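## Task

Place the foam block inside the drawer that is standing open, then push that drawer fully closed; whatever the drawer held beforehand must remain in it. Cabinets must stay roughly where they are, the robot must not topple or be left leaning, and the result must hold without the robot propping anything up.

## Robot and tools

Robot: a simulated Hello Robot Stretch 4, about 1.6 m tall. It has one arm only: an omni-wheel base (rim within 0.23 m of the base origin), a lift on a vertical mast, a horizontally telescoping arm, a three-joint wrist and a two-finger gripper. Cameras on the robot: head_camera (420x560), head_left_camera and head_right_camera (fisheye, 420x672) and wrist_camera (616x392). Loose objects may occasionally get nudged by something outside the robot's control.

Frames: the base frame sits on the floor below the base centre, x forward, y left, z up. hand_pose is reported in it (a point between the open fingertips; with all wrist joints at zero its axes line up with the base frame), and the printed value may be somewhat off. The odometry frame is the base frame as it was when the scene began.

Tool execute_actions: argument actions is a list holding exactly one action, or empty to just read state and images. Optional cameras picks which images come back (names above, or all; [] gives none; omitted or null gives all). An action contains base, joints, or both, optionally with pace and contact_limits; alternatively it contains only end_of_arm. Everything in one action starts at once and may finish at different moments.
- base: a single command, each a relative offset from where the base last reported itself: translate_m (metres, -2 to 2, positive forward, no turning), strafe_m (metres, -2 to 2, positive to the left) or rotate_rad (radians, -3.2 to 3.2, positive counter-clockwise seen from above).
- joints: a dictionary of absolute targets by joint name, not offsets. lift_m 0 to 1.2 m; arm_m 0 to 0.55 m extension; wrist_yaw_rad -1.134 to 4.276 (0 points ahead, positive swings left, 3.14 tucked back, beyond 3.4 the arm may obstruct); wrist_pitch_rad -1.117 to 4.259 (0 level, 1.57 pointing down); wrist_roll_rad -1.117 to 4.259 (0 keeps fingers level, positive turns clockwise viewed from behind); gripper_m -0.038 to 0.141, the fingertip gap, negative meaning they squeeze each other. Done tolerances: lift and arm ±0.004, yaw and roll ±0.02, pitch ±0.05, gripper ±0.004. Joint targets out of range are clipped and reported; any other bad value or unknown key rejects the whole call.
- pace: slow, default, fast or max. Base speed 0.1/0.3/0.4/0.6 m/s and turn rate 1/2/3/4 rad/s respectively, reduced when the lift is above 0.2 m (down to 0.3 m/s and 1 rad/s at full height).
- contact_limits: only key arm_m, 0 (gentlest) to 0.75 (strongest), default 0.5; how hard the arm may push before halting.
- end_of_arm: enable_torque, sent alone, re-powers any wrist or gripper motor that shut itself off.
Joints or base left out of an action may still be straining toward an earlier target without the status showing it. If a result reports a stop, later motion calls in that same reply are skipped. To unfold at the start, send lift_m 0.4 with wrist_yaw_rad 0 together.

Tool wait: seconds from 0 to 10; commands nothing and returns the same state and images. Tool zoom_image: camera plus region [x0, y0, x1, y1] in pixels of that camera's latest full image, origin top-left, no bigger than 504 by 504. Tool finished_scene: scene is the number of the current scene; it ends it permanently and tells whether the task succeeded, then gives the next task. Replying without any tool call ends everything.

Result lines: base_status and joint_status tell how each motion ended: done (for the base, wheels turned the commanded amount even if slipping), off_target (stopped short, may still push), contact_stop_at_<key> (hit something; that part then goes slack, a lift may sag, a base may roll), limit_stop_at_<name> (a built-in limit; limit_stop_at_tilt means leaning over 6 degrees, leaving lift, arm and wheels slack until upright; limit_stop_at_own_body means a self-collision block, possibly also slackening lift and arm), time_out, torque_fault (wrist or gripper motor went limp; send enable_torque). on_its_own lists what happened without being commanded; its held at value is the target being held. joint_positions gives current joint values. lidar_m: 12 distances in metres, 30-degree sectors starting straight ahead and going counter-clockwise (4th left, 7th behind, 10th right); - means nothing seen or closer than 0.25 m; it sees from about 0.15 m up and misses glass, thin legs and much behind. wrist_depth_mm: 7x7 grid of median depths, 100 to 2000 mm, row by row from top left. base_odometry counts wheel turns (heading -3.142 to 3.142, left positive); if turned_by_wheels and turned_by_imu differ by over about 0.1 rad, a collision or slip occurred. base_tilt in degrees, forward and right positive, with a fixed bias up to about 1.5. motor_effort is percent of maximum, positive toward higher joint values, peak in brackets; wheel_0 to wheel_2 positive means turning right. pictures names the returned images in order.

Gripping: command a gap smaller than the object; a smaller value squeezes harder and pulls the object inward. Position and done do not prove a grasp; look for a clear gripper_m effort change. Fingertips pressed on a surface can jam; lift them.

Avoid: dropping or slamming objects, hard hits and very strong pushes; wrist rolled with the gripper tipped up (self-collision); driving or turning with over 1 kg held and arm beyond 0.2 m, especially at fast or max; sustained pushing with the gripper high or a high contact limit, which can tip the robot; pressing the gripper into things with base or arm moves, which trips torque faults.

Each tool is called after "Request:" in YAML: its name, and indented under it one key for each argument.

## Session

Request:
execute_actions:
  actions: []

Scene clock: 0.00 s.
base_odometry: x=+0.000 y=+0.000 heading=+0.000 (m, m, rad; odometry frame)
turned_by_wheels: +0.000 (rad since the last result)
turned_by_imu: +0.000 (rad since the last result)
base_tilt: forward=+0.4 right=+0.4 (deg)
lidar_m: 2.30 1.87 1.32 1.42 1.96 1.90 2.00 1.96 0.99 1.06 2.07 1.97
base_status: not commanded
joint_positions: lift_m=+0.184 arm_m=+0.002 wrist_yaw_rad=+3.139 wrist_pitch_rad=+0.010 wrist_roll_rad=+0.011 gripper_m=+0.057
joint_status: not commanded
motor_effort: lift_m=+18 arm_m=-1 wrist_yaw_rad=+1 wrist_pitch_rad=-5 wrist_roll_rad=-1 gripper_m=-1 wheel_0=+0 wheel_1=+0 wheel_2=+0 (%)
hand_pose: x=-0.1155 y=+0.0882 z=+0.3593 quat_wxyz=(+0.001, -0.005, +0.006, +1.000) (m; base frame)
wrist_depth_mm: - 140 - - - 1756 1576 / - 126 145 - - 1808 1576 / - 116 139 - - 1756 1661 / - 125 167 - - 1808 1618 / 140 164 - - - 1808 1618 / 218 1576 222 1430 197 1336 1281 / 216 1008 854 891 904 842 878
pictures: head_camera, head_left_camera, head_right_camera, wrist_camera
Images, in order (width x height): head_camera 420x560, head_left_camera 420x672, head_right_camera 420x672, wrist_camera 616x392.

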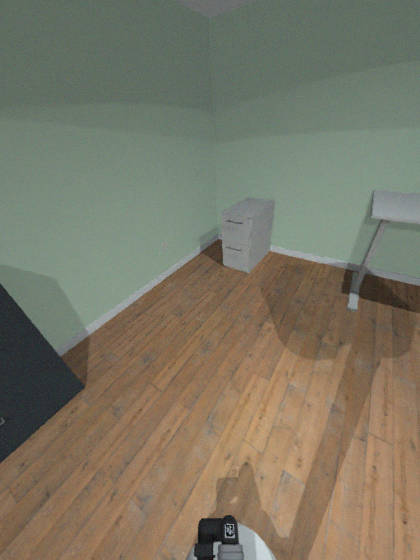

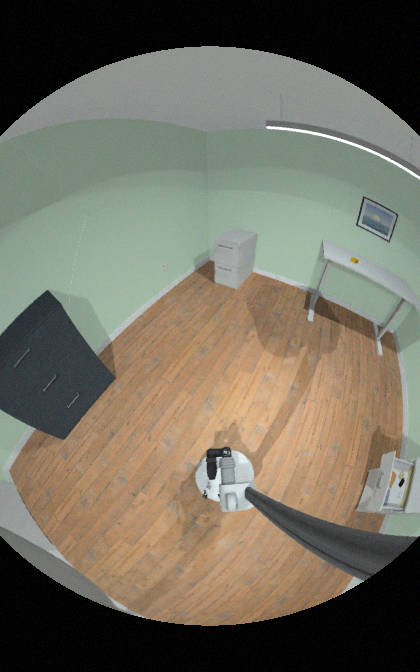

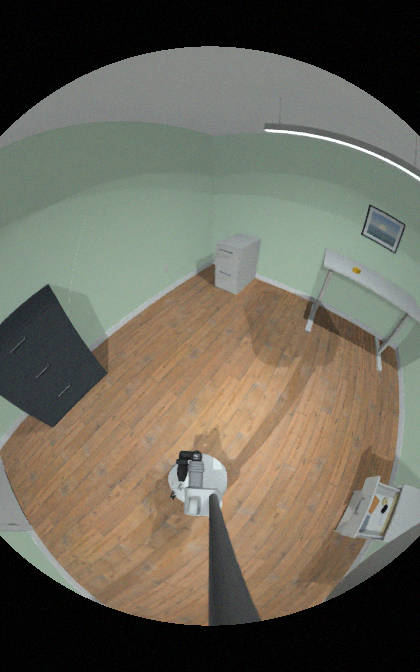

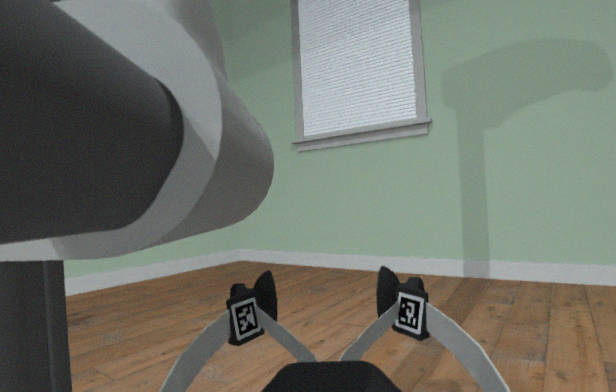

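Request:
execute_actions:
  actions:
    - {"base":{"rotate_rad":-0.53},"pace":"fast"}
  cameras: []

Request:
execute_actions:
  actions:
    - {"base":{"translate_m":1.1},"joints":{"gripper_m":0.13,"lift_m":0.4,"wrist_yaw_rad":0},"pace":"max"}
  cameras: ["head_camera","head_right_camera"]

Scene clock: 11.13 s.
base_odometry: x=+0.000 y=+0.000 heading=-0.530 (m, m, rad; odometry frame)
turned_by_wheels: -0.530 (rad since the last result)
turned_by_imu: -0.523 (rad since the last result)
base_tilt: forward=+0.4 right=+0.4 (deg)
lidar_m: 1.98 2.30 1.85 1.32 1.41 1.96 1.90 1.99 1.94 0.98 1.05 2.05
base_status: done
joint_positions: lift_m=+0.184 arm_m=+0.002 wrist_yaw_rad=+3.139 wrist_pitch_rad=+0.010 wrist_roll_rad=+0.011 gripper_m=+0.057
joint_status: not commanded
motor_effort: lift_m=+18(18) arm_m=+0(1) wrist_yaw_rad=+3(3) wrist_pitch_rad=-6(5) wrist_roll_rad=-1(1) gripper_m=-4(2) wheel_0=+1(5) wheel_1=+0(8) wheel_2=-1(8) (%)
hand_pose: x=-0.1155 y=+0.0882 z=+0.3593 quat_wxyz=(+0.001, -0.005, +0.006, +1.000) (m; base frame)
wrist_depth_mm: - 140 - - - 1983 1921 / - 126 145 - - 1921 1921 / - 115 139 - - 1983 1863 / - 124 168 - - 1863 1863 / 140 164 - - - 1863 1808 / 220 1576 222 1430 198 1308 1255 / 217 991 866 878 904 842 866
pictures: none
No camera images: the call's "cameras" was empty. Leave "cameras" out to get every camera's image.

Scene clock: 14.53 s.
base_odometry: x=+0.949 y=-0.556 heading=-0.530 (m, m, rad; odometry frame)
turned_by_wheels: +0.000 (rad since the last result)
turned_by_imu: +0.000 (rad since the last result)
base_tilt: forward=+0.4 right=+0.4 (deg)
lidar_m: 0.89 1.35 1.49 1.75 1.56 1.92 3.02 1.43 1.22 1.95 1.22 0.91
base_status: done
joint_positions: lift_m=+0.400 arm_m=+0.002 wrist_yaw_rad=+0.000 wrist_pitch_rad=+0.010 wrist_roll_rad=+0.011 gripper_m=+0.130
joint_status: all done
motor_effort: lift_m=+20(23) arm_m=-1(1) wrist_yaw_rad=+0(7) wrist_pitch_rad=-5(5) wrist_roll_rad=-1(0) gripper_m=+1(1) wheel_0=+0(8) wheel_1=+0(6) wheel_2=-1(14) (%)
hand_pose: x=+0.4613 y=-0.0873 z=+0.5752 quat_wxyz=(+1.000, +0.006, +0.005, +0.000) (m; base frame)
wrist_depth_mm: 1576 1537 1537 1499 723 699 699 / 1618 1576 1576 1499 946 946 946 / 1618 1576 1537 1499 1464 1464 1430 / 1205 1537 1537 1499 1499 1464 1430 / 1182 1537 1499 1464 1499 1464 1366 / 1160 1537 216 1464 1464 195 1397 / 1138 1397 1430 151 1281 1336 1281
pictures: head_camera, head_right_camera
Images, in order (width x height): head_camera 420x560, head_right_camera 420x672.

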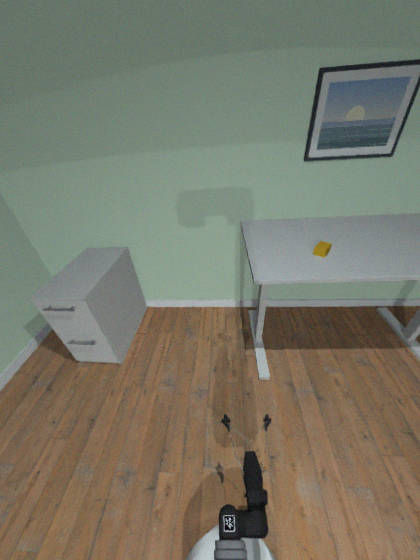

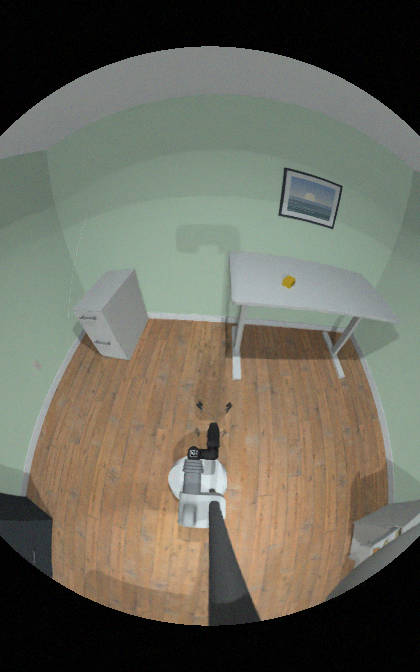

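Request:
execute_actions:
  actions:
    - {"base":{"strafe_m":-0.52},"joints":{"lift_m":0.9},"pace":"max"}
  cameras: []

Request:
execute_actions:
  actions:
    - {"base":{"translate_m":0.58},"joints":{"lift_m":1.195,"wrist_pitch_rad":1.57},"pace":"fast"}
  cameras: []

Request:
execute_actions:
  actions:
    - {"joints":{"arm_m":0.35},"pace":"fast"}
  cameras: ["wrist_camera"]

Scene clock: 26.93 s.
base_odometry: x=+0.686 y=-1.005 heading=-0.530 (m, m, rad; odometry frame)
turned_by_wheels: +0.000 (rad since the last result)
turned_by_imu: -0.002 (rad since the last result)
base_tilt: forward=+0.4 right=+0.4 (deg)
lidar_m: 0.85 0.90 1.70 2.27 2.01 3.11 3.03 0.83 0.99 1.43 1.25 0.88
base_status: done
joint_positions: lift_m=+0.900 arm_m=+0.002 wrist_yaw_rad=+0.000 wrist_pitch_rad=+0.010 wrist_roll_rad=+0.011 gripper_m=+0.130
joint_status: all done
motor_effort: lift_m=+21(22) arm_m=-1(1) wrist_yaw_rad=+3(2) wrist_pitch_rad=-6(6) wrist_roll_rad=+0(2) gripper_m=-1(2) wheel_0=-2(12) wheel_1=+0(11) wheel_2=-1(1) (%)
hand_pose: x=+0.4612 y=-0.0874 z=+1.0752 quat_wxyz=(+1.000, +0.006, +0.005, +0.000) (m; base frame)
wrist_depth_mm: 1537 1537 1464 1464 1430 1397 1430 / 1576 1499 1499 1499 1397 1430 1397 / 1618 1537 1537 1464 1430 1464 1366 / 1576 1576 1537 1430 1430 1430 1397 / 1537 1537 1464 1281 1229 1098 1025 / 1576 741 216 788 668 195 1336 / 1576 1537 1499 151 1464 1397 1397
pictures: none
No camera images: the call's "cameras" was empty. Leave "cameras" out to get every camera's image.

Scene clock: 29.90 s.
base_odometry: x=+1.187 y=-1.298 heading=-0.530 (m, m, rad; odometry frame)
turned_by_wheels: +0.000 (rad since the last result)
turned_by_imu: -0.001 (rad since the last result)
base_tilt: forward=+0.4 right=+0.4 (deg)
lidar_m: 0.27 0.30 0.43 2.25 2.35 2.65 3.68 1.35 1.51 1.11 0.41 0.30
base_status: done
joint_positions: lift_m=+1.195 arm_m=+0.002 wrist_yaw_rad=+0.000 wrist_pitch_rad=+1.570 wrist_roll_rad=+0.011 gripper_m=+0.130
joint_status: all done
motor_effort: lift_m=+22(22) arm_m=-1(1) wrist_yaw_rad=+0(1) wrist_pitch_rad=+0(3) wrist_roll_rad=-1(1) gripper_m=+1(0) wheel_0=+1(6) wheel_1=+0(4) wheel_2=+1(11) (%)
hand_pose: x=+0.1729 y=-0.0874 z=+1.0844 quat_wxyz=(+0.707, +0.004, +0.707, -0.004) (m; base frame)
wrist_depth_mm: 375 373 368 364 359 355 351 / 375 370 364 362 357 355 351 / 382 1336 1281 1308 1336 1308 1281 / 1366 1336 1308 1308 1308 1308 1281 / 1336 1366 1308 1098 1281 1255 1281 / 1336 1336 216 1078 1281 206 1281 / 1366 1366 1308 152 1281 1281 1281
pictures: none
No camera images: the call's "cameras" was empty. Leave "cameras" out to get every camera's image.

Scene clock: 31.70 s.
base_odometry: x=+1.187 y=-1.298 heading=-0.530 (m, m, rad; odometry frame)
turned_by_wheels: +0.000 (rad since the last result)
turned_by_imu: +0.000 (rad since the last result)
base_tilt: forward=+0.4 right=+0.4 (deg)
lidar_m: 0.29 0.30 0.44 2.25 2.32 2.66 3.64 1.36 1.50 1.13 0.41 0.28
base_status: not commanded
joint_positions: lift_m=+1.195 arm_m=+0.349 wrist_yaw_rad=+0.000 wrist_pitch_rad=+1.570 wrist_roll_rad=+0.011 gripper_m=+0.130
joint_status: all done
motor_effort: lift_m=+22(22) arm_m=+5(5) wrist_yaw_rad=-1(2) wrist_pitch_rad=+0(0) wrist_roll_rad=-1(1) gripper_m=-2(2) wheel_0=+1(1) wheel_1=+0(0) wheel_2=+1(2) (%)
hand_pose: x=+0.5203 y=-0.0874 z=+1.0844 quat_wxyz=(+0.707, +0.004, +0.707, -0.004) (m; base frame)
wrist_depth_mm: 373 370 364 362 357 351 351 / 373 368 364 359 357 351 349 / 370 366 362 359 353 349 349 / 370 366 359 355 355 351 347 / 368 364 359 312 353 351 347 / 366 364 216 355 351 206 345 / 368 362 357 152 351 347 345
pictures: wrist_camera
Images, in order (width x height): wrist_camera 616x392.

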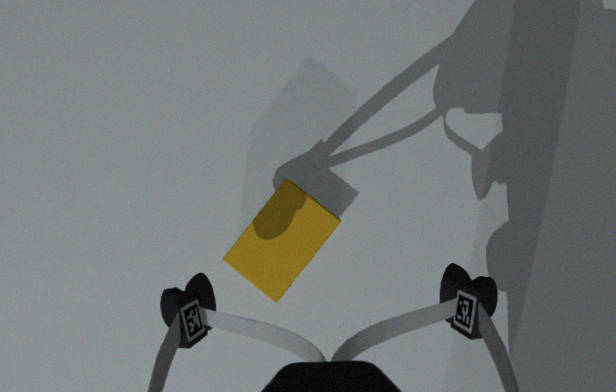

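Request:
execute_actions:
  actions:
    - {"base":{"strafe_m":0.039},"joints":{"arm_m":0.37,"wrist_roll_rad":0.735,"lift_m":1.135,"gripper_m":0.11}}
  cameras: ["wrist_camera"]

Request:
execute_actions:
  actions:
    - {"joints":{"lift_m":1.089,"gripper_m":0.085},"pace":"slow"}
  cameras: ["wrist_camera"]

Scene clock: 43.27 s.
base_odometry: x=+1.206 y=-1.264 heading=-0.530 (m, m, rad; odometry frame)
turned_by_wheels: +0.000 (rad since the last result)
turned_by_imu: +0.000 (rad since the last result)
base_tilt: forward=+0.4 right=+0.4 (deg)
lidar_m: 0.29 0.30 0.43 2.20 2.32 2.57 3.67 1.36 1.55 1.12 0.42 0.30
base_status: done
joint_positions: lift_m=+1.135 arm_m=+0.369 wrist_yaw_rad=+0.000 wrist_pitch_rad=+1.570 wrist_roll_rad=+0.735 gripper_m=+0.110
joint_status: all done
motor_effort: lift_m=+13(22) arm_m=+5(5) wrist_yaw_rad=-1(1) wrist_pitch_rad=+1(0) wrist_roll_rad=+1(4) gripper_m=+1(0) wheel_0=+2(6) wheel_1=-2(8) wheel_2=+0(0) (%)
hand_pose: x=+0.5402 y=-0.0874 z=+1.0251 quat_wxyz=(+0.660, +0.254, +0.660, -0.254) (m; base frame)
wrist_depth_mm: 310 307 303 301 296 293 291 / 310 306 303 298 296 294 291 / 309 306 301 300 297 293 289 / 309 303 303 297 296 291 289 / 307 304 300 253 293 291 289 / 304 303 214 252 290 287 286 / 306 303 300 163 291 289 289
pictures: wrist_camera
Images, in order (width x height): wrist_camera 616x392.

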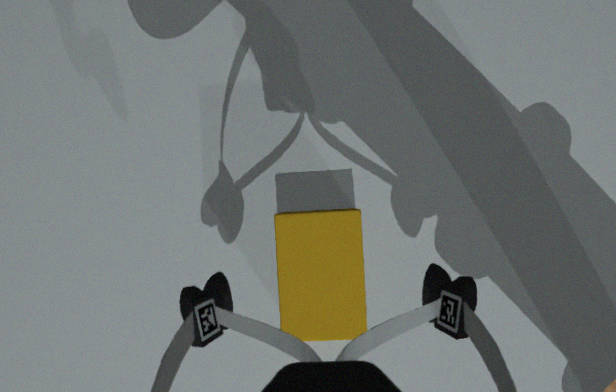

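Scene clock: 44.77 s.
base_odometry: x=+1.206 y=-1.264 heading=-0.530 (m, m, rad; odometry frame)
turned_by_wheels: +0.000 (rad since the last result)
turned_by_imu: +0.000 (rad since the last result)
base_tilt: forward=+0.4 right=+0.4 (deg)
lidar_m: 0.27 0.31 0.46 2.20 2.32 2.57 3.66 1.36 1.54 1.14 0.40 0.30
base_status: not commanded
joint_positions: lift_m=+1.089 arm_m=+0.369 wrist_yaw_rad=+0.000 wrist_pitch_rad=+1.570 wrist_roll_rad=+0.735 gripper_m=+0.085
joint_status: all done
motor_effort: lift_m=+13(14) arm_m=+5(5) wrist_yaw_rad=+0(3) wrist_pitch_rad=+0(1) wrist_roll_rad=+0(0) gripper_m=-1(2) wheel_0=+1(1) wheel_1=-2(2) wheel_2=+0(0) (%)
hand_pose: x=+0.5402 y=-0.0874 z=+0.9791 quat_wxyz=(+0.660, +0.254, +0.660, -0.254) (m; base frame)
wrist_depth_mm: 262 260 256 255 251 248 246 / 263 258 256 253 250 249 245 / 263 257 254 253 250 248 243 / 260 258 254 252 250 247 244 / 262 256 254 207 249 246 244 / 258 256 213 206 204 246 243 / 258 255 252 166 247 243 244
pictures: wrist_camera
Images, in order (width x height): wrist_camera 616x392.

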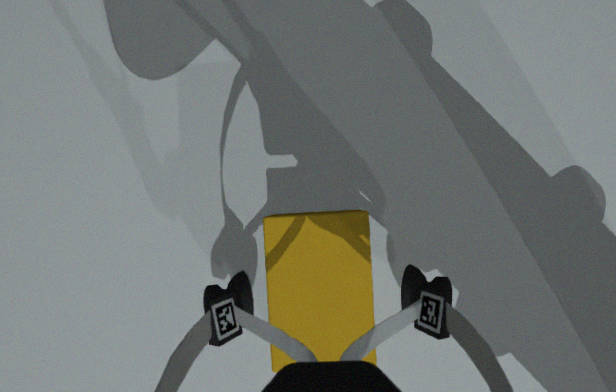

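Request:
execute_actions:
  actions:
    - {"joints":{"gripper_m":0.02}}
  cameras: []

Request:
execute_actions:
  actions:
    - {"joints":{"lift_m":1.12}}
  cameras: []

Request:
execute_actions:
  actions:
    - {"base":{"translate_m":-1.35},"joints":{"arm_m":0.3,"wrist_roll_rad":0},"pace":"fast"}
  cameras: []

Request:
execute_actions:
  actions:
    - {"base":{"rotate_rad":-1.58},"joints":{"lift_m":0.98}}
  cameras: ["head_camera","wrist_camera","head_left_camera"]

Scene clock: 57.33 s.
base_odometry: x=+1.206 y=-1.264 heading=-0.530 (m, m, rad; odometry frame)
turned_by_wheels: +0.000 (rad since the last result)
turned_by_imu: +0.000 (rad since the last result)
base_tilt: forward=+0.4 right=+0.4 (deg)
lidar_m: 0.29 0.32 0.46 2.20 2.30 2.58 3.65 1.36 1.54 1.10 0.43 0.31
base_status: not commanded
joint_positions: lift_m=+1.089 arm_m=+0.369 wrist_yaw_rad=+0.000 wrist_pitch_rad=+1.570 wrist_roll_rad=+0.735 gripper_m=+0.021
joint_status: all done
motor_effort: lift_m=+13(13) arm_m=+5(5) wrist_yaw_rad=+0(2) wrist_pitch_rad=+0(1) wrist_roll_rad=+0(0) gripper_m=-24(21) wheel_0=+1(1) wheel_1=-2(2) wheel_2=+0(0) (%)
hand_pose: x=+0.5402 y=-0.0874 z=+0.9791 quat_wxyz=(+0.660, +0.254, +0.660, -0.254) (m; base frame)
wrist_depth_mm: 263 258 256 254 251 249 246 / 263 258 256 253 250 247 245 / 262 258 255 252 251 247 246 / 260 258 256 252 249 245 244 / 259 257 254 195 249 246 243 / 259 256 208 194 193 245 245 / 258 255 253 193 246 243 242
pictures: none
No camera images: the call's "cameras" was empty. Leave "cameras" out to get every camera's image.

Scene clock: 58.27 s.
base_odometry: x=+1.206 y=-1.264 heading=-0.530 (m, m, rad; odometry frame)
turned_by_wheels: +0.000 (rad since the last result)
turned_by_imu: +0.000 (rad since the last result)
base_tilt: forward=+0.4 right=+0.4 (deg)
lidar_m: 0.27 0.32 0.44 2.20 2.31 2.58 3.67 1.38 1.54 1.12 0.41 0.30
base_status: not commanded
joint_positions: lift_m=+1.120 arm_m=+0.369 wrist_yaw_rad=+0.000 wrist_pitch_rad=+1.570 wrist_roll_rad=+0.735 gripper_m=+0.021
joint_status: all done
motor_effort: lift_m=+23(24) arm_m=+5(5) wrist_yaw_rad=+0(1) wrist_pitch_rad=+0(0) wrist_roll_rad=+1(0) gripper_m=-20(22) wheel_0=+1(1) wheel_1=-2(2) wheel_2=+0(0) (%)
hand_pose: x=+0.5402 y=-0.0874 z=+1.0093 quat_wxyz=(+0.660, +0.254, +0.660, -0.254) (m; base frame)
wrist_depth_mm: 293 290 287 285 281 279 276 / 293 289 287 283 279 277 276 / 291 290 287 285 279 278 274 / 293 287 286 282 278 277 274 / 293 287 285 194 277 276 273 / 290 286 208 193 193 274 272 / 289 287 283 193 277 272 271
pictures: none
No camera images: the call's "cameras" was empty. Leave "cameras" out to get every camera's image.

Scene clock: 63.93 s.
base_odometry: x=+0.042 y=-0.581 heading=-0.531 (m, m, rad; odometry frame)
turned_by_wheels: +0.000 (rad since the last result)
turned_by_imu: +0.002 (rad since the last result)
base_tilt: forward=+0.4 right=+0.4 (deg)
lidar_m: 1.63 2.25 2.33 1.80 1.86 2.32 2.25 1.97 0.52 0.52 1.51 1.68
base_status: done
joint_positions: lift_m=+1.120 arm_m=+0.301 wrist_yaw_rad=+0.000 wrist_pitch_rad=+1.570 wrist_roll_rad=+0.000 gripper_m=+0.021
joint_status: all done
motor_effort: lift_m=+22(22) arm_m=-5(7) wrist_yaw_rad=+2(0) wrist_pitch_rad=+1(0) wrist_roll_rad=-2(5) gripper_m=-21(21) wheel_0=-1(5) wheel_1=-2(5) wheel_2=-2(10) (%)
hand_pose: x=+0.4720 y=-0.0874 z=+1.0094 quat_wxyz=(+0.707, +0.000, +0.707, +0.000) (m; base frame)
wrist_depth_mm: 1281 1255 1255 1205 1255 1229 1205 / 1308 1281 1229 1229 1205 1229 1205 / 1281 1281 1255 1229 1229 1229 1205 / 1255 1281 1255 1205 1205 1229 1182 / 1255 1255 1255 195 1229 1229 1182 / 1255 1255 208 194 193 1182 1182 / 1255 1255 1042 193 1205 1205 1182
pictures: none
No camera images: the call's "cameras" was empty. Leave "cameras" out to get every camera's image.

Scene clock: 66.50 s.
base_odometry: x=+0.042 y=-0.581 heading=-2.111 (m, m, rad; odometry frame)
turned_by_wheels: -1.580 (rad since the last result)
turned_by_imu: -1.558 (rad since the last result)
base_tilt: forward=+0.4 right=+0.4 (deg)
lidar_m: 0.52 1.51 1.68 1.63 2.25 2.36 1.80 1.90 2.34 2.24 1.96 0.53
base_status: done
joint_positions: lift_m=+0.980 arm_m=+0.301 wrist_yaw_rad=+0.000 wrist_pitch_rad=+1.570 wrist_roll_rad=+0.000 gripper_m=+0.021
joint_status: all done
motor_effort: lift_m=+14(19) arm_m=-5(5) wrist_yaw_rad=+0(0) wrist_pitch_rad=+1(0) wrist_roll_rad=-2(2) gripper_m=-21(20) wheel_0=+0(4) wheel_1=+0(5) wheel_2=+0(5) (%)
hand_pose: x=+0.4720 y=-0.0874 z=+0.8701 quat_wxyz=(+0.707, +0.000, +0.707, +0.000) (m; base frame)
wrist_depth_mm: 1138 1118 574 580 569 1078 1060 / 1118 1138 585 569 559 1060 1078 / 1118 1138 580 569 569 1060 1078 / 1138 1118 1098 466 569 1078 1078 / 1138 1098 1098 194 1078 1060 1042 / 1118 1098 207 195 192 1078 1060 / 1118 1118 891 193 1060 1060 1060
pictures: head_camera, head_left_camera, wrist_camera
Images, in order (width x height): head_camera 420x560, head_left_camera 420x672, wrist_camera 616x392.

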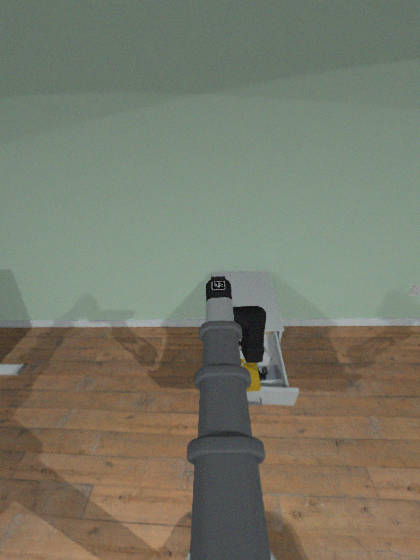

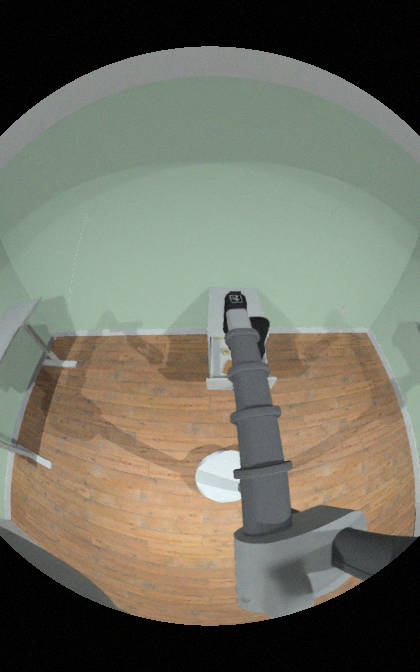

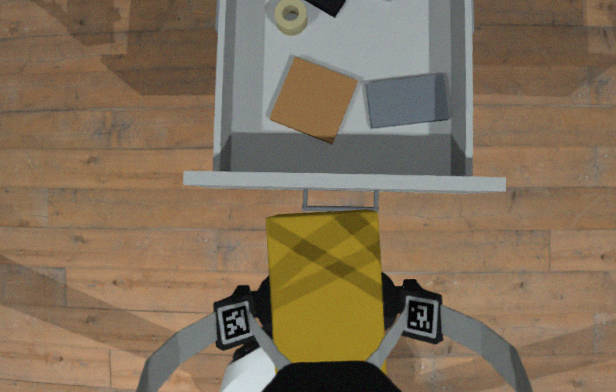

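Request:
execute_actions:
  actions:
    - {"base":{"translate_m":0.15},"joints":{"arm_m":0.25}}
  cameras: ["wrist_camera"]

Scene clock: 74.27 s.
base_odometry: x=-0.035 y=-0.710 heading=-2.110 (m, m, rad; odometry frame)
turned_by_wheels: +0.000 (rad since the last result)
turned_by_imu: +0.000 (rad since the last result)
base_tilt: forward=+0.4 right=+0.4 (deg)
lidar_m: 0.35 1.33 1.69 1.62 2.34 2.50 1.96 2.03 2.33 2.23 1.77 0.37
base_status: done
joint_positions: lift_m=+0.980 arm_m=+0.251 wrist_yaw_rad=+0.000 wrist_pitch_rad=+1.570 wrist_roll_rad=+0.000 gripper_m=+0.021
joint_status: all done
motor_effort: lift_m=+14(13) arm_m=-5(5) wrist_yaw_rad=+1(1) wrist_pitch_rad=+0(1) wrist_roll_rad=-1(1) gripper_m=-22(22) wheel_0=+0(5) wheel_1=+0(4) wheel_2=+2(9) (%)
hand_pose: x=+0.4220 y=-0.0874 z=+0.8701 quat_wxyz=(+0.707, +0.000, +0.707, +0.000) (m; base frame)
wrist_depth_mm: 1138 1118 564 580 564 569 1060 / 1118 1118 580 569 569 1060 1060 / 1138 1118 580 564 564 1042 1042 / 1118 1098 569 559 564 1078 1060 / 1138 1138 1118 195 480 1078 1078 / 1118 1098 207 195 193 1060 1078 / 1118 1098 878 193 1078 1060 1078
pictures: wrist_camera
Images, in order (width x height): wrist_camera 616x392.

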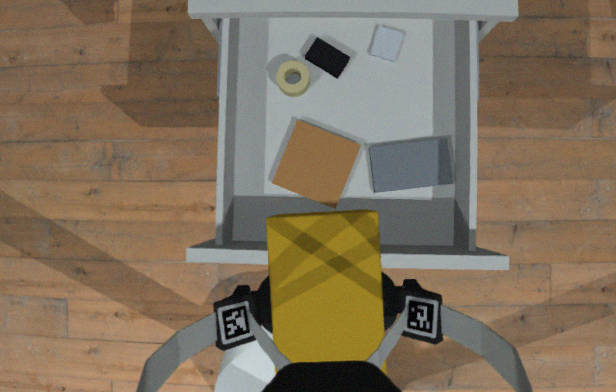

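Request:
execute_actions:
  actions:
    - {"base":{"strafe_m":-0.095},"joints":{"arm_m":0.46,"lift_m":0.82}}
  cameras: ["wrist_camera","head_right_camera"]

Scene clock: 91.50 s.
base_odometry: x=-0.117 y=-0.661 heading=-2.110 (m, m, rad; odometry frame)
turned_by_wheels: +0.000 (rad since the last result)
turned_by_imu: +0.001 (rad since the last result)
base_tilt: forward=+0.4 right=+0.3 (deg)
lidar_m: 0.34 0.40 1.80 1.72 2.41 2.50 1.96 2.03 2.23 2.14 1.74 0.39
base_status: done
joint_positions: lift_m=+0.820 arm_m=+0.459 wrist_yaw_rad=+0.000 wrist_pitch_rad=+1.570 wrist_roll_rad=+0.000 gripper_m=+0.021
joint_status: all done
motor_effort: lift_m=+13(14) arm_m=+5(6) wrist_yaw_rad=+1(1) wrist_pitch_rad=+1(0) wrist_roll_rad=-1(2) gripper_m=-22(22) wheel_0=+0(8) wheel_1=+1(7) wheel_2=+1(1) (%)
hand_pose: x=+0.6302 y=-0.0874 z=+0.7101 quat_wxyz=(+0.707, +0.000, +0.707, +0.000) (m; base frame)
wrist_depth_mm: 300 297 293 290 287 283 917 / 298 296 293 290 287 283 904 / 298 294 291 289 286 283 917 / 946 418 415 410 407 917 891 / 960 415 413 195 407 917 904 / 960 415 208 194 193 917 891 / 946 370 402 193 379 342 904
pictures: head_right_camera, wrist_camera
Images, in order (width x height): head_right_camera 420x672, wrist_camera 616x392.

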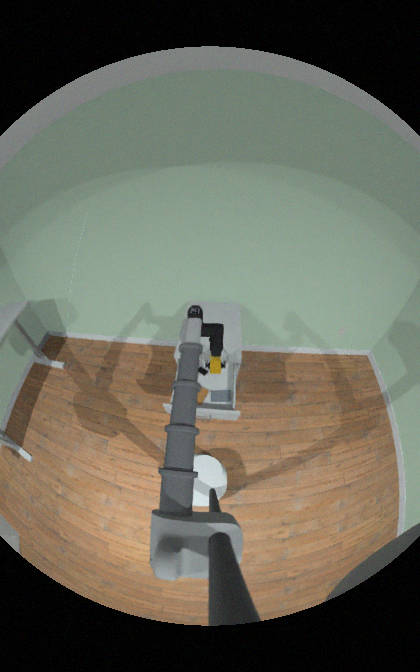

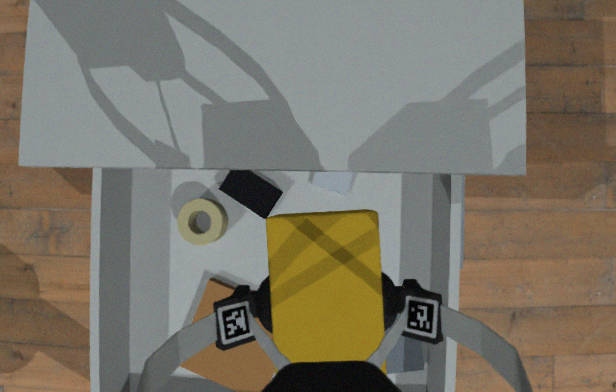

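Request:
execute_actions:
  actions:
    - {"joints":{"lift_m":0.662},"pace":"slow"}
  cameras: ["wrist_camera"]

Request:
execute_actions:
  actions:
    - {"joints":{"gripper_m":0.075},"pace":"slow"}
  cameras: []

Request:
execute_actions:
  actions:
    - {"joints":{"lift_m":0.8},"pace":"fast"}
  cameras: ["wrist_camera"]

Scene clock: 112.20 s.
base_odometry: x=-0.117 y=-0.661 heading=-2.110 (m, m, rad; odometry frame)
turned_by_wheels: +0.000 (rad since the last result)
turned_by_imu: +0.000 (rad since the last result)
base_tilt: forward=+0.5 right=+0.4 (deg)
lidar_m: 0.35 0.41 1.77 1.72 2.42 2.52 1.94 2.02 2.24 2.14 1.75 0.38
base_status: not commanded
joint_positions: lift_m=+0.662 arm_m=+0.459 wrist_yaw_rad=+0.000 wrist_pitch_rad=+1.570 wrist_roll_rad=+0.000 gripper_m=+0.021
joint_status: all done
motor_effort: lift_m=+13(15) arm_m=+5(6) wrist_yaw_rad=+0(0) wrist_pitch_rad=+0(1) wrist_roll_rad=-2(1) gripper_m=-22(20) wheel_0=+0(0) wheel_1=+1(1) wheel_2=+1(1) (%)
hand_pose: x=+0.6302 y=-0.0874 z=+0.5521 quat_wxyz=(+0.707, +0.000, +0.707, +0.000) (m; base frame)
wrist_depth_mm: 135 134 132 131 129 128 - / 135 133 132 131 129 128 - / 258 258 244 245 245 138 190 / 262 257 240 253 251 249 204 / 260 242 255 195 249 247 204 / 259 257 207 193 192 229 200 / 259 245 243 193 244 219 198
pictures: wrist_camera
Images, in order (width x height): wrist_camera 616x392.

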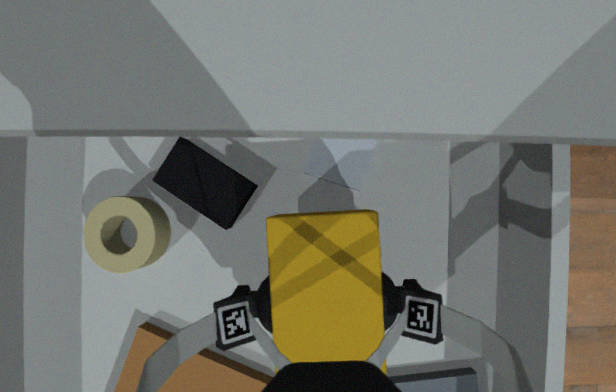

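Scene clock: 114.43 s.
base_odometry: x=-0.117 y=-0.661 heading=-2.110 (m, m, rad; odometry frame)
turned_by_wheels: +0.000 (rad since the last result)
turned_by_imu: +0.000 (rad since the last result)
base_tilt: forward=+0.4 right=+0.4 (deg)
lidar_m: 0.35 0.40 1.78 1.70 2.42 2.52 1.94 2.03 2.23 2.12 1.74 0.39
base_status: not commanded
joint_positions: lift_m=+0.662 arm_m=+0.459 wrist_yaw_rad=+0.000 wrist_pitch_rad=+1.570 wrist_roll_rad=+0.000 gripper_m=+0.075
joint_status: all done
motor_effort: lift_m=+13(13) arm_m=+5(5) wrist_yaw_rad=-1(2) wrist_pitch_rad=+1(2) wrist_roll_rad=-1(1) gripper_m=-4(23) wheel_0=+0(0) wheel_1=+1(1) wheel_2=+1(1) (%)
hand_pose: x=+0.6302 y=-0.0874 z=+0.5521 quat_wxyz=(+0.707, +0.000, +0.707, +0.000) (m; base frame)
wrist_depth_mm: 135 134 132 131 130 128 - / 135 133 132 131 129 128 - / 258 259 243 246 144 138 190 / 262 257 242 253 250 248 205 / 260 241 256 208 249 248 202 / 259 258 213 207 206 246 200 / 260 246 242 206 249 224 198
pictures: none
No camera images: the call's "cameras" was empty. Leave "cameras" out to get every camera's image.

Scene clock: 115.77 s.
base_odometry: x=-0.117 y=-0.661 heading=-2.110 (m, m, rad; odometry frame)
turned_by_wheels: +0.000 (rad since the last result)
turned_by_imu: +0.000 (rad since the last result)
base_tilt: forward=+0.4 right=+0.4 (deg)
lidar_m: 0.36 0.40 1.79 1.72 2.43 2.50 1.95 2.03 2.24 2.14 1.75 0.38
base_status: not commanded
joint_positions: lift_m=+0.800 arm_m=+0.459 wrist_yaw_rad=+0.000 wrist_pitch_rad=+1.570 wrist_roll_rad=+0.000 gripper_m=+0.075
joint_status: all done
motor_effort: lift_m=+22(23) arm_m=+5(5) wrist_yaw_rad=+1(0) wrist_pitch_rad=+1(1) wrist_roll_rad=-3(1) gripper_m=-1(2) wheel_0=+0(0) wheel_1=+1(1) wheel_2=+1(1) (%)
hand_pose: x=+0.6302 y=-0.0874 z=+0.6894 quat_wxyz=(+0.707, +0.000, +0.707, +0.000) (m; base frame)
wrist_depth_mm: 278 274 273 268 266 264 891 / 278 274 271 268 266 262 891 / 278 276 271 268 265 262 878 / 931 397 394 389 389 891 891 / 917 394 394 342 387 891 878 / 946 402 212 384 208 891 866 / 946 397 377 375 377 343 878
pictures: wrist_camera
Images, in order (width x height): wrist_camera 616x392.

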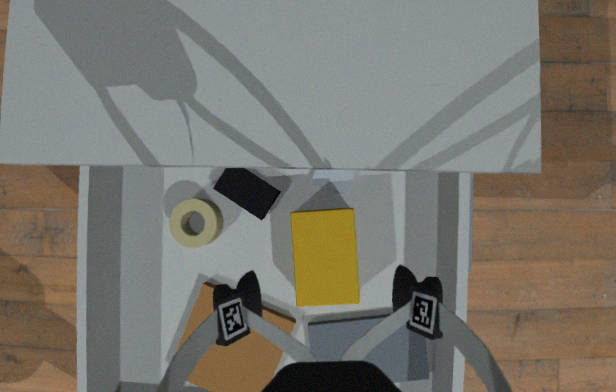

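Request:
execute_actions:
  actions:
    - {"base":{"translate_m":-0.15},"joints":{"arm_m":0.005,"gripper_m":0.0},"pace":"fast"}
  cameras: []

Request:
execute_actions:
  actions:
    - {"joints":{"lift_m":0.42,"wrist_pitch_rad":0},"pace":"fast"}
  cameras: ["wrist_camera"]

Request:
execute_actions:
  actions:
    - {"joints":{"arm_m":0.385},"pace":"slow","contact_limits":{"arm_m":0.15}}
  cameras: ["wrist_camera","head_camera"]

Scene clock: 127.63 s.
base_odometry: x=-0.040 y=-0.533 heading=-2.110 (m, m, rad; odometry frame)
turned_by_wheels: +0.000 (rad since the last result)
turned_by_imu: +0.001 (rad since the last result)
base_tilt: forward=+0.4 right=+0.4 (deg)
lidar_m: 0.49 0.56 1.79 1.72 2.33 2.35 1.81 1.87 2.23 2.12 1.98 0.54
base_status: done
joint_positions: lift_m=+0.800 arm_m=+0.006 wrist_yaw_rad=+0.000 wrist_pitch_rad=+1.570 wrist_roll_rad=+0.000 gripper_m=+0.000
joint_status: all done
motor_effort: lift_m=+22(22) arm_m=-5(6) wrist_yaw_rad=+1(1) wrist_pitch_rad=-1(0) wrist_roll_rad=-1(1) gripper_m=-6(9) wheel_0=+1(6) wheel_1=-1(8) wheel_2=-2(9) (%)
hand_pose: x=+0.1769 y=-0.0874 z=+0.6894 quat_wxyz=(+0.707, +0.000, +0.707, +0.000) (m; base frame)
wrist_depth_mm: 960 946 917 931 917 917 904 / 946 946 917 931 917 904 904 / 946 946 931 917 904 891 891 / 917 931 917 917 891 904 891 / 946 946 723 707 904 878 866 / 931 931 699 202 188 917 891 / 946 946 699 184 798 878 891
pictures: none
No camera images: the call's "cameras" was empty. Leave "cameras" out to get every camera's image.

Scene clock: 129.67 s.
base_odometry: x=-0.040 y=-0.533 heading=-2.110 (m, m, rad; odometry frame)
turned_by_wheels: +0.000 (rad since the last result)
turned_by_imu: +0.000 (rad since the last result)
base_tilt: forward=+0.4 right=+0.4 (deg)
lidar_m: 0.50 0.55 1.78 1.72 2.32 2.33 1.81 1.87 2.24 2.14 1.97 0.54
base_status: not commanded
joint_positions: lift_m=+0.420 arm_m=+0.006 wrist_yaw_rad=+0.000 wrist_pitch_rad=+0.002 wrist_roll_rad=+0.000 gripper_m=+0.000
joint_status: all done
motor_effort: lift_m=+14(19) arm_m=-5(5) wrist_yaw_rad=+0(1) wrist_pitch_rad=-6(11) wrist_roll_rad=-1(1) gripper_m=-7(5) wheel_0=+1(1) wheel_1=-1(1) wheel_2=-2(2) (%)
hand_pose: x=+0.4653 y=-0.0874 z=+0.5979 quat_wxyz=(+1.000, +0.000, +0.001, +0.000) (m; base frame)
wrist_depth_mm: 1281 1281 1255 1255 1205 1182 1160 / 1336 1255 1255 1205 1182 1205 1182 / 1308 1281 1255 1229 1205 1160 1160 / 1308 1229 1255 1205 1205 1160 1182 / 798 320 312 304 297 1160 1138 / 325 319 309 201 188 293 1160 / 324 319 306 184 296 290 1160
pictures: wrist_camera
Images, in order (width x height): wrist_camera 616x392.

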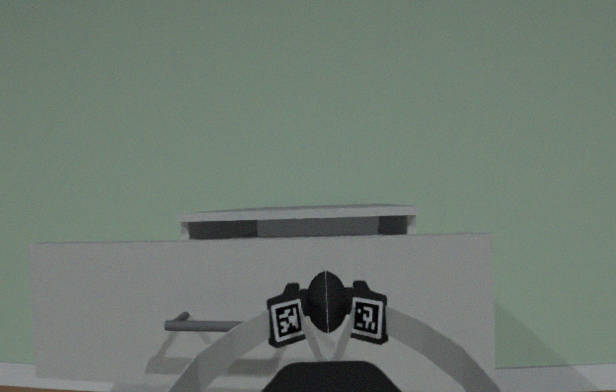

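Scene clock: 134.73 s.
base_odometry: x=-0.040 y=-0.532 heading=-2.110 (m, m, rad; odometry frame)
turned_by_wheels: +0.000 (rad since the last result)
turned_by_imu: +0.000 (rad since the last result)
base_tilt: forward=+0.4 right=+0.4 (deg)
lidar_m: 0.82 1.50 1.78 1.73 2.32 2.33 1.78 1.86 2.22 2.14 1.96 0.88
base_status: not commanded
joint_positions: lift_m=+0.420 arm_m=+0.384 wrist_yaw_rad=+0.000 wrist_pitch_rad=+0.002 wrist_roll_rad=+0.000 gripper_m=+0.000
joint_status: all done
motor_effort: lift_m=+13(14) arm_m=+5(9) wrist_yaw_rad=+0(14) wrist_pitch_rad=-5(7) wrist_roll_rad=-2(1) gripper_m=-7(8) wheel_0=+0(1) wheel_1=-1(1) wheel_2=-2(3) (%)
contact_limits: arm_m 0.15
hand_pose: x=+0.8434 y=-0.0875 z=+0.5980 quat_wxyz=(+1.000, +0.000, +0.001, +0.000) (m; base frame)
wrist_depth_mm: 904 878 854 854 842 820 809 / 904 878 854 842 820 820 809 / 891 878 854 842 842 809 788 / 891 866 854 831 831 820 788 / 266 258 252 249 242 236 232 / 264 259 253 201 188 235 230 / 263 259 221 185 238 233 230
pictures: head_camera, wrist_camera
Images, in order (width x height): head_camera 420x560, wrist_camera 616x392.

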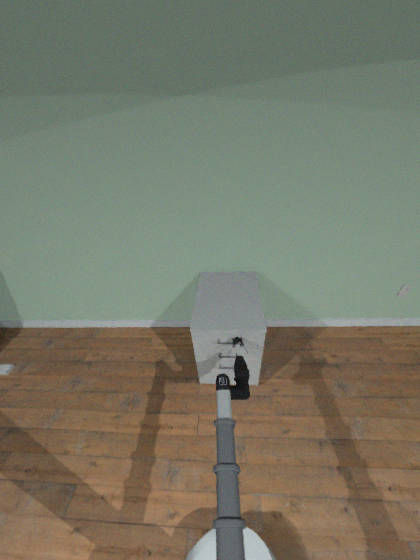

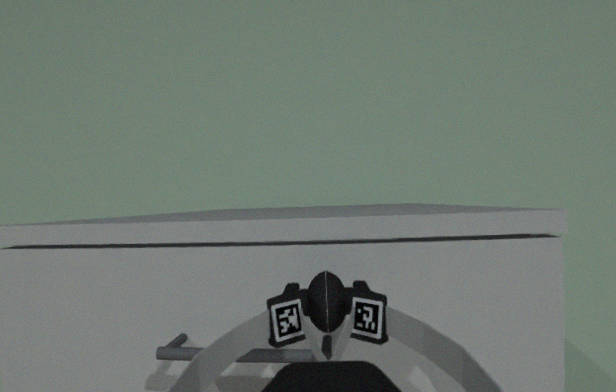

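Closed, and the drawer has pulled clear of the fingertips.

Request:
finished_scene:
  scene: 2

The scene is finished: the task was done.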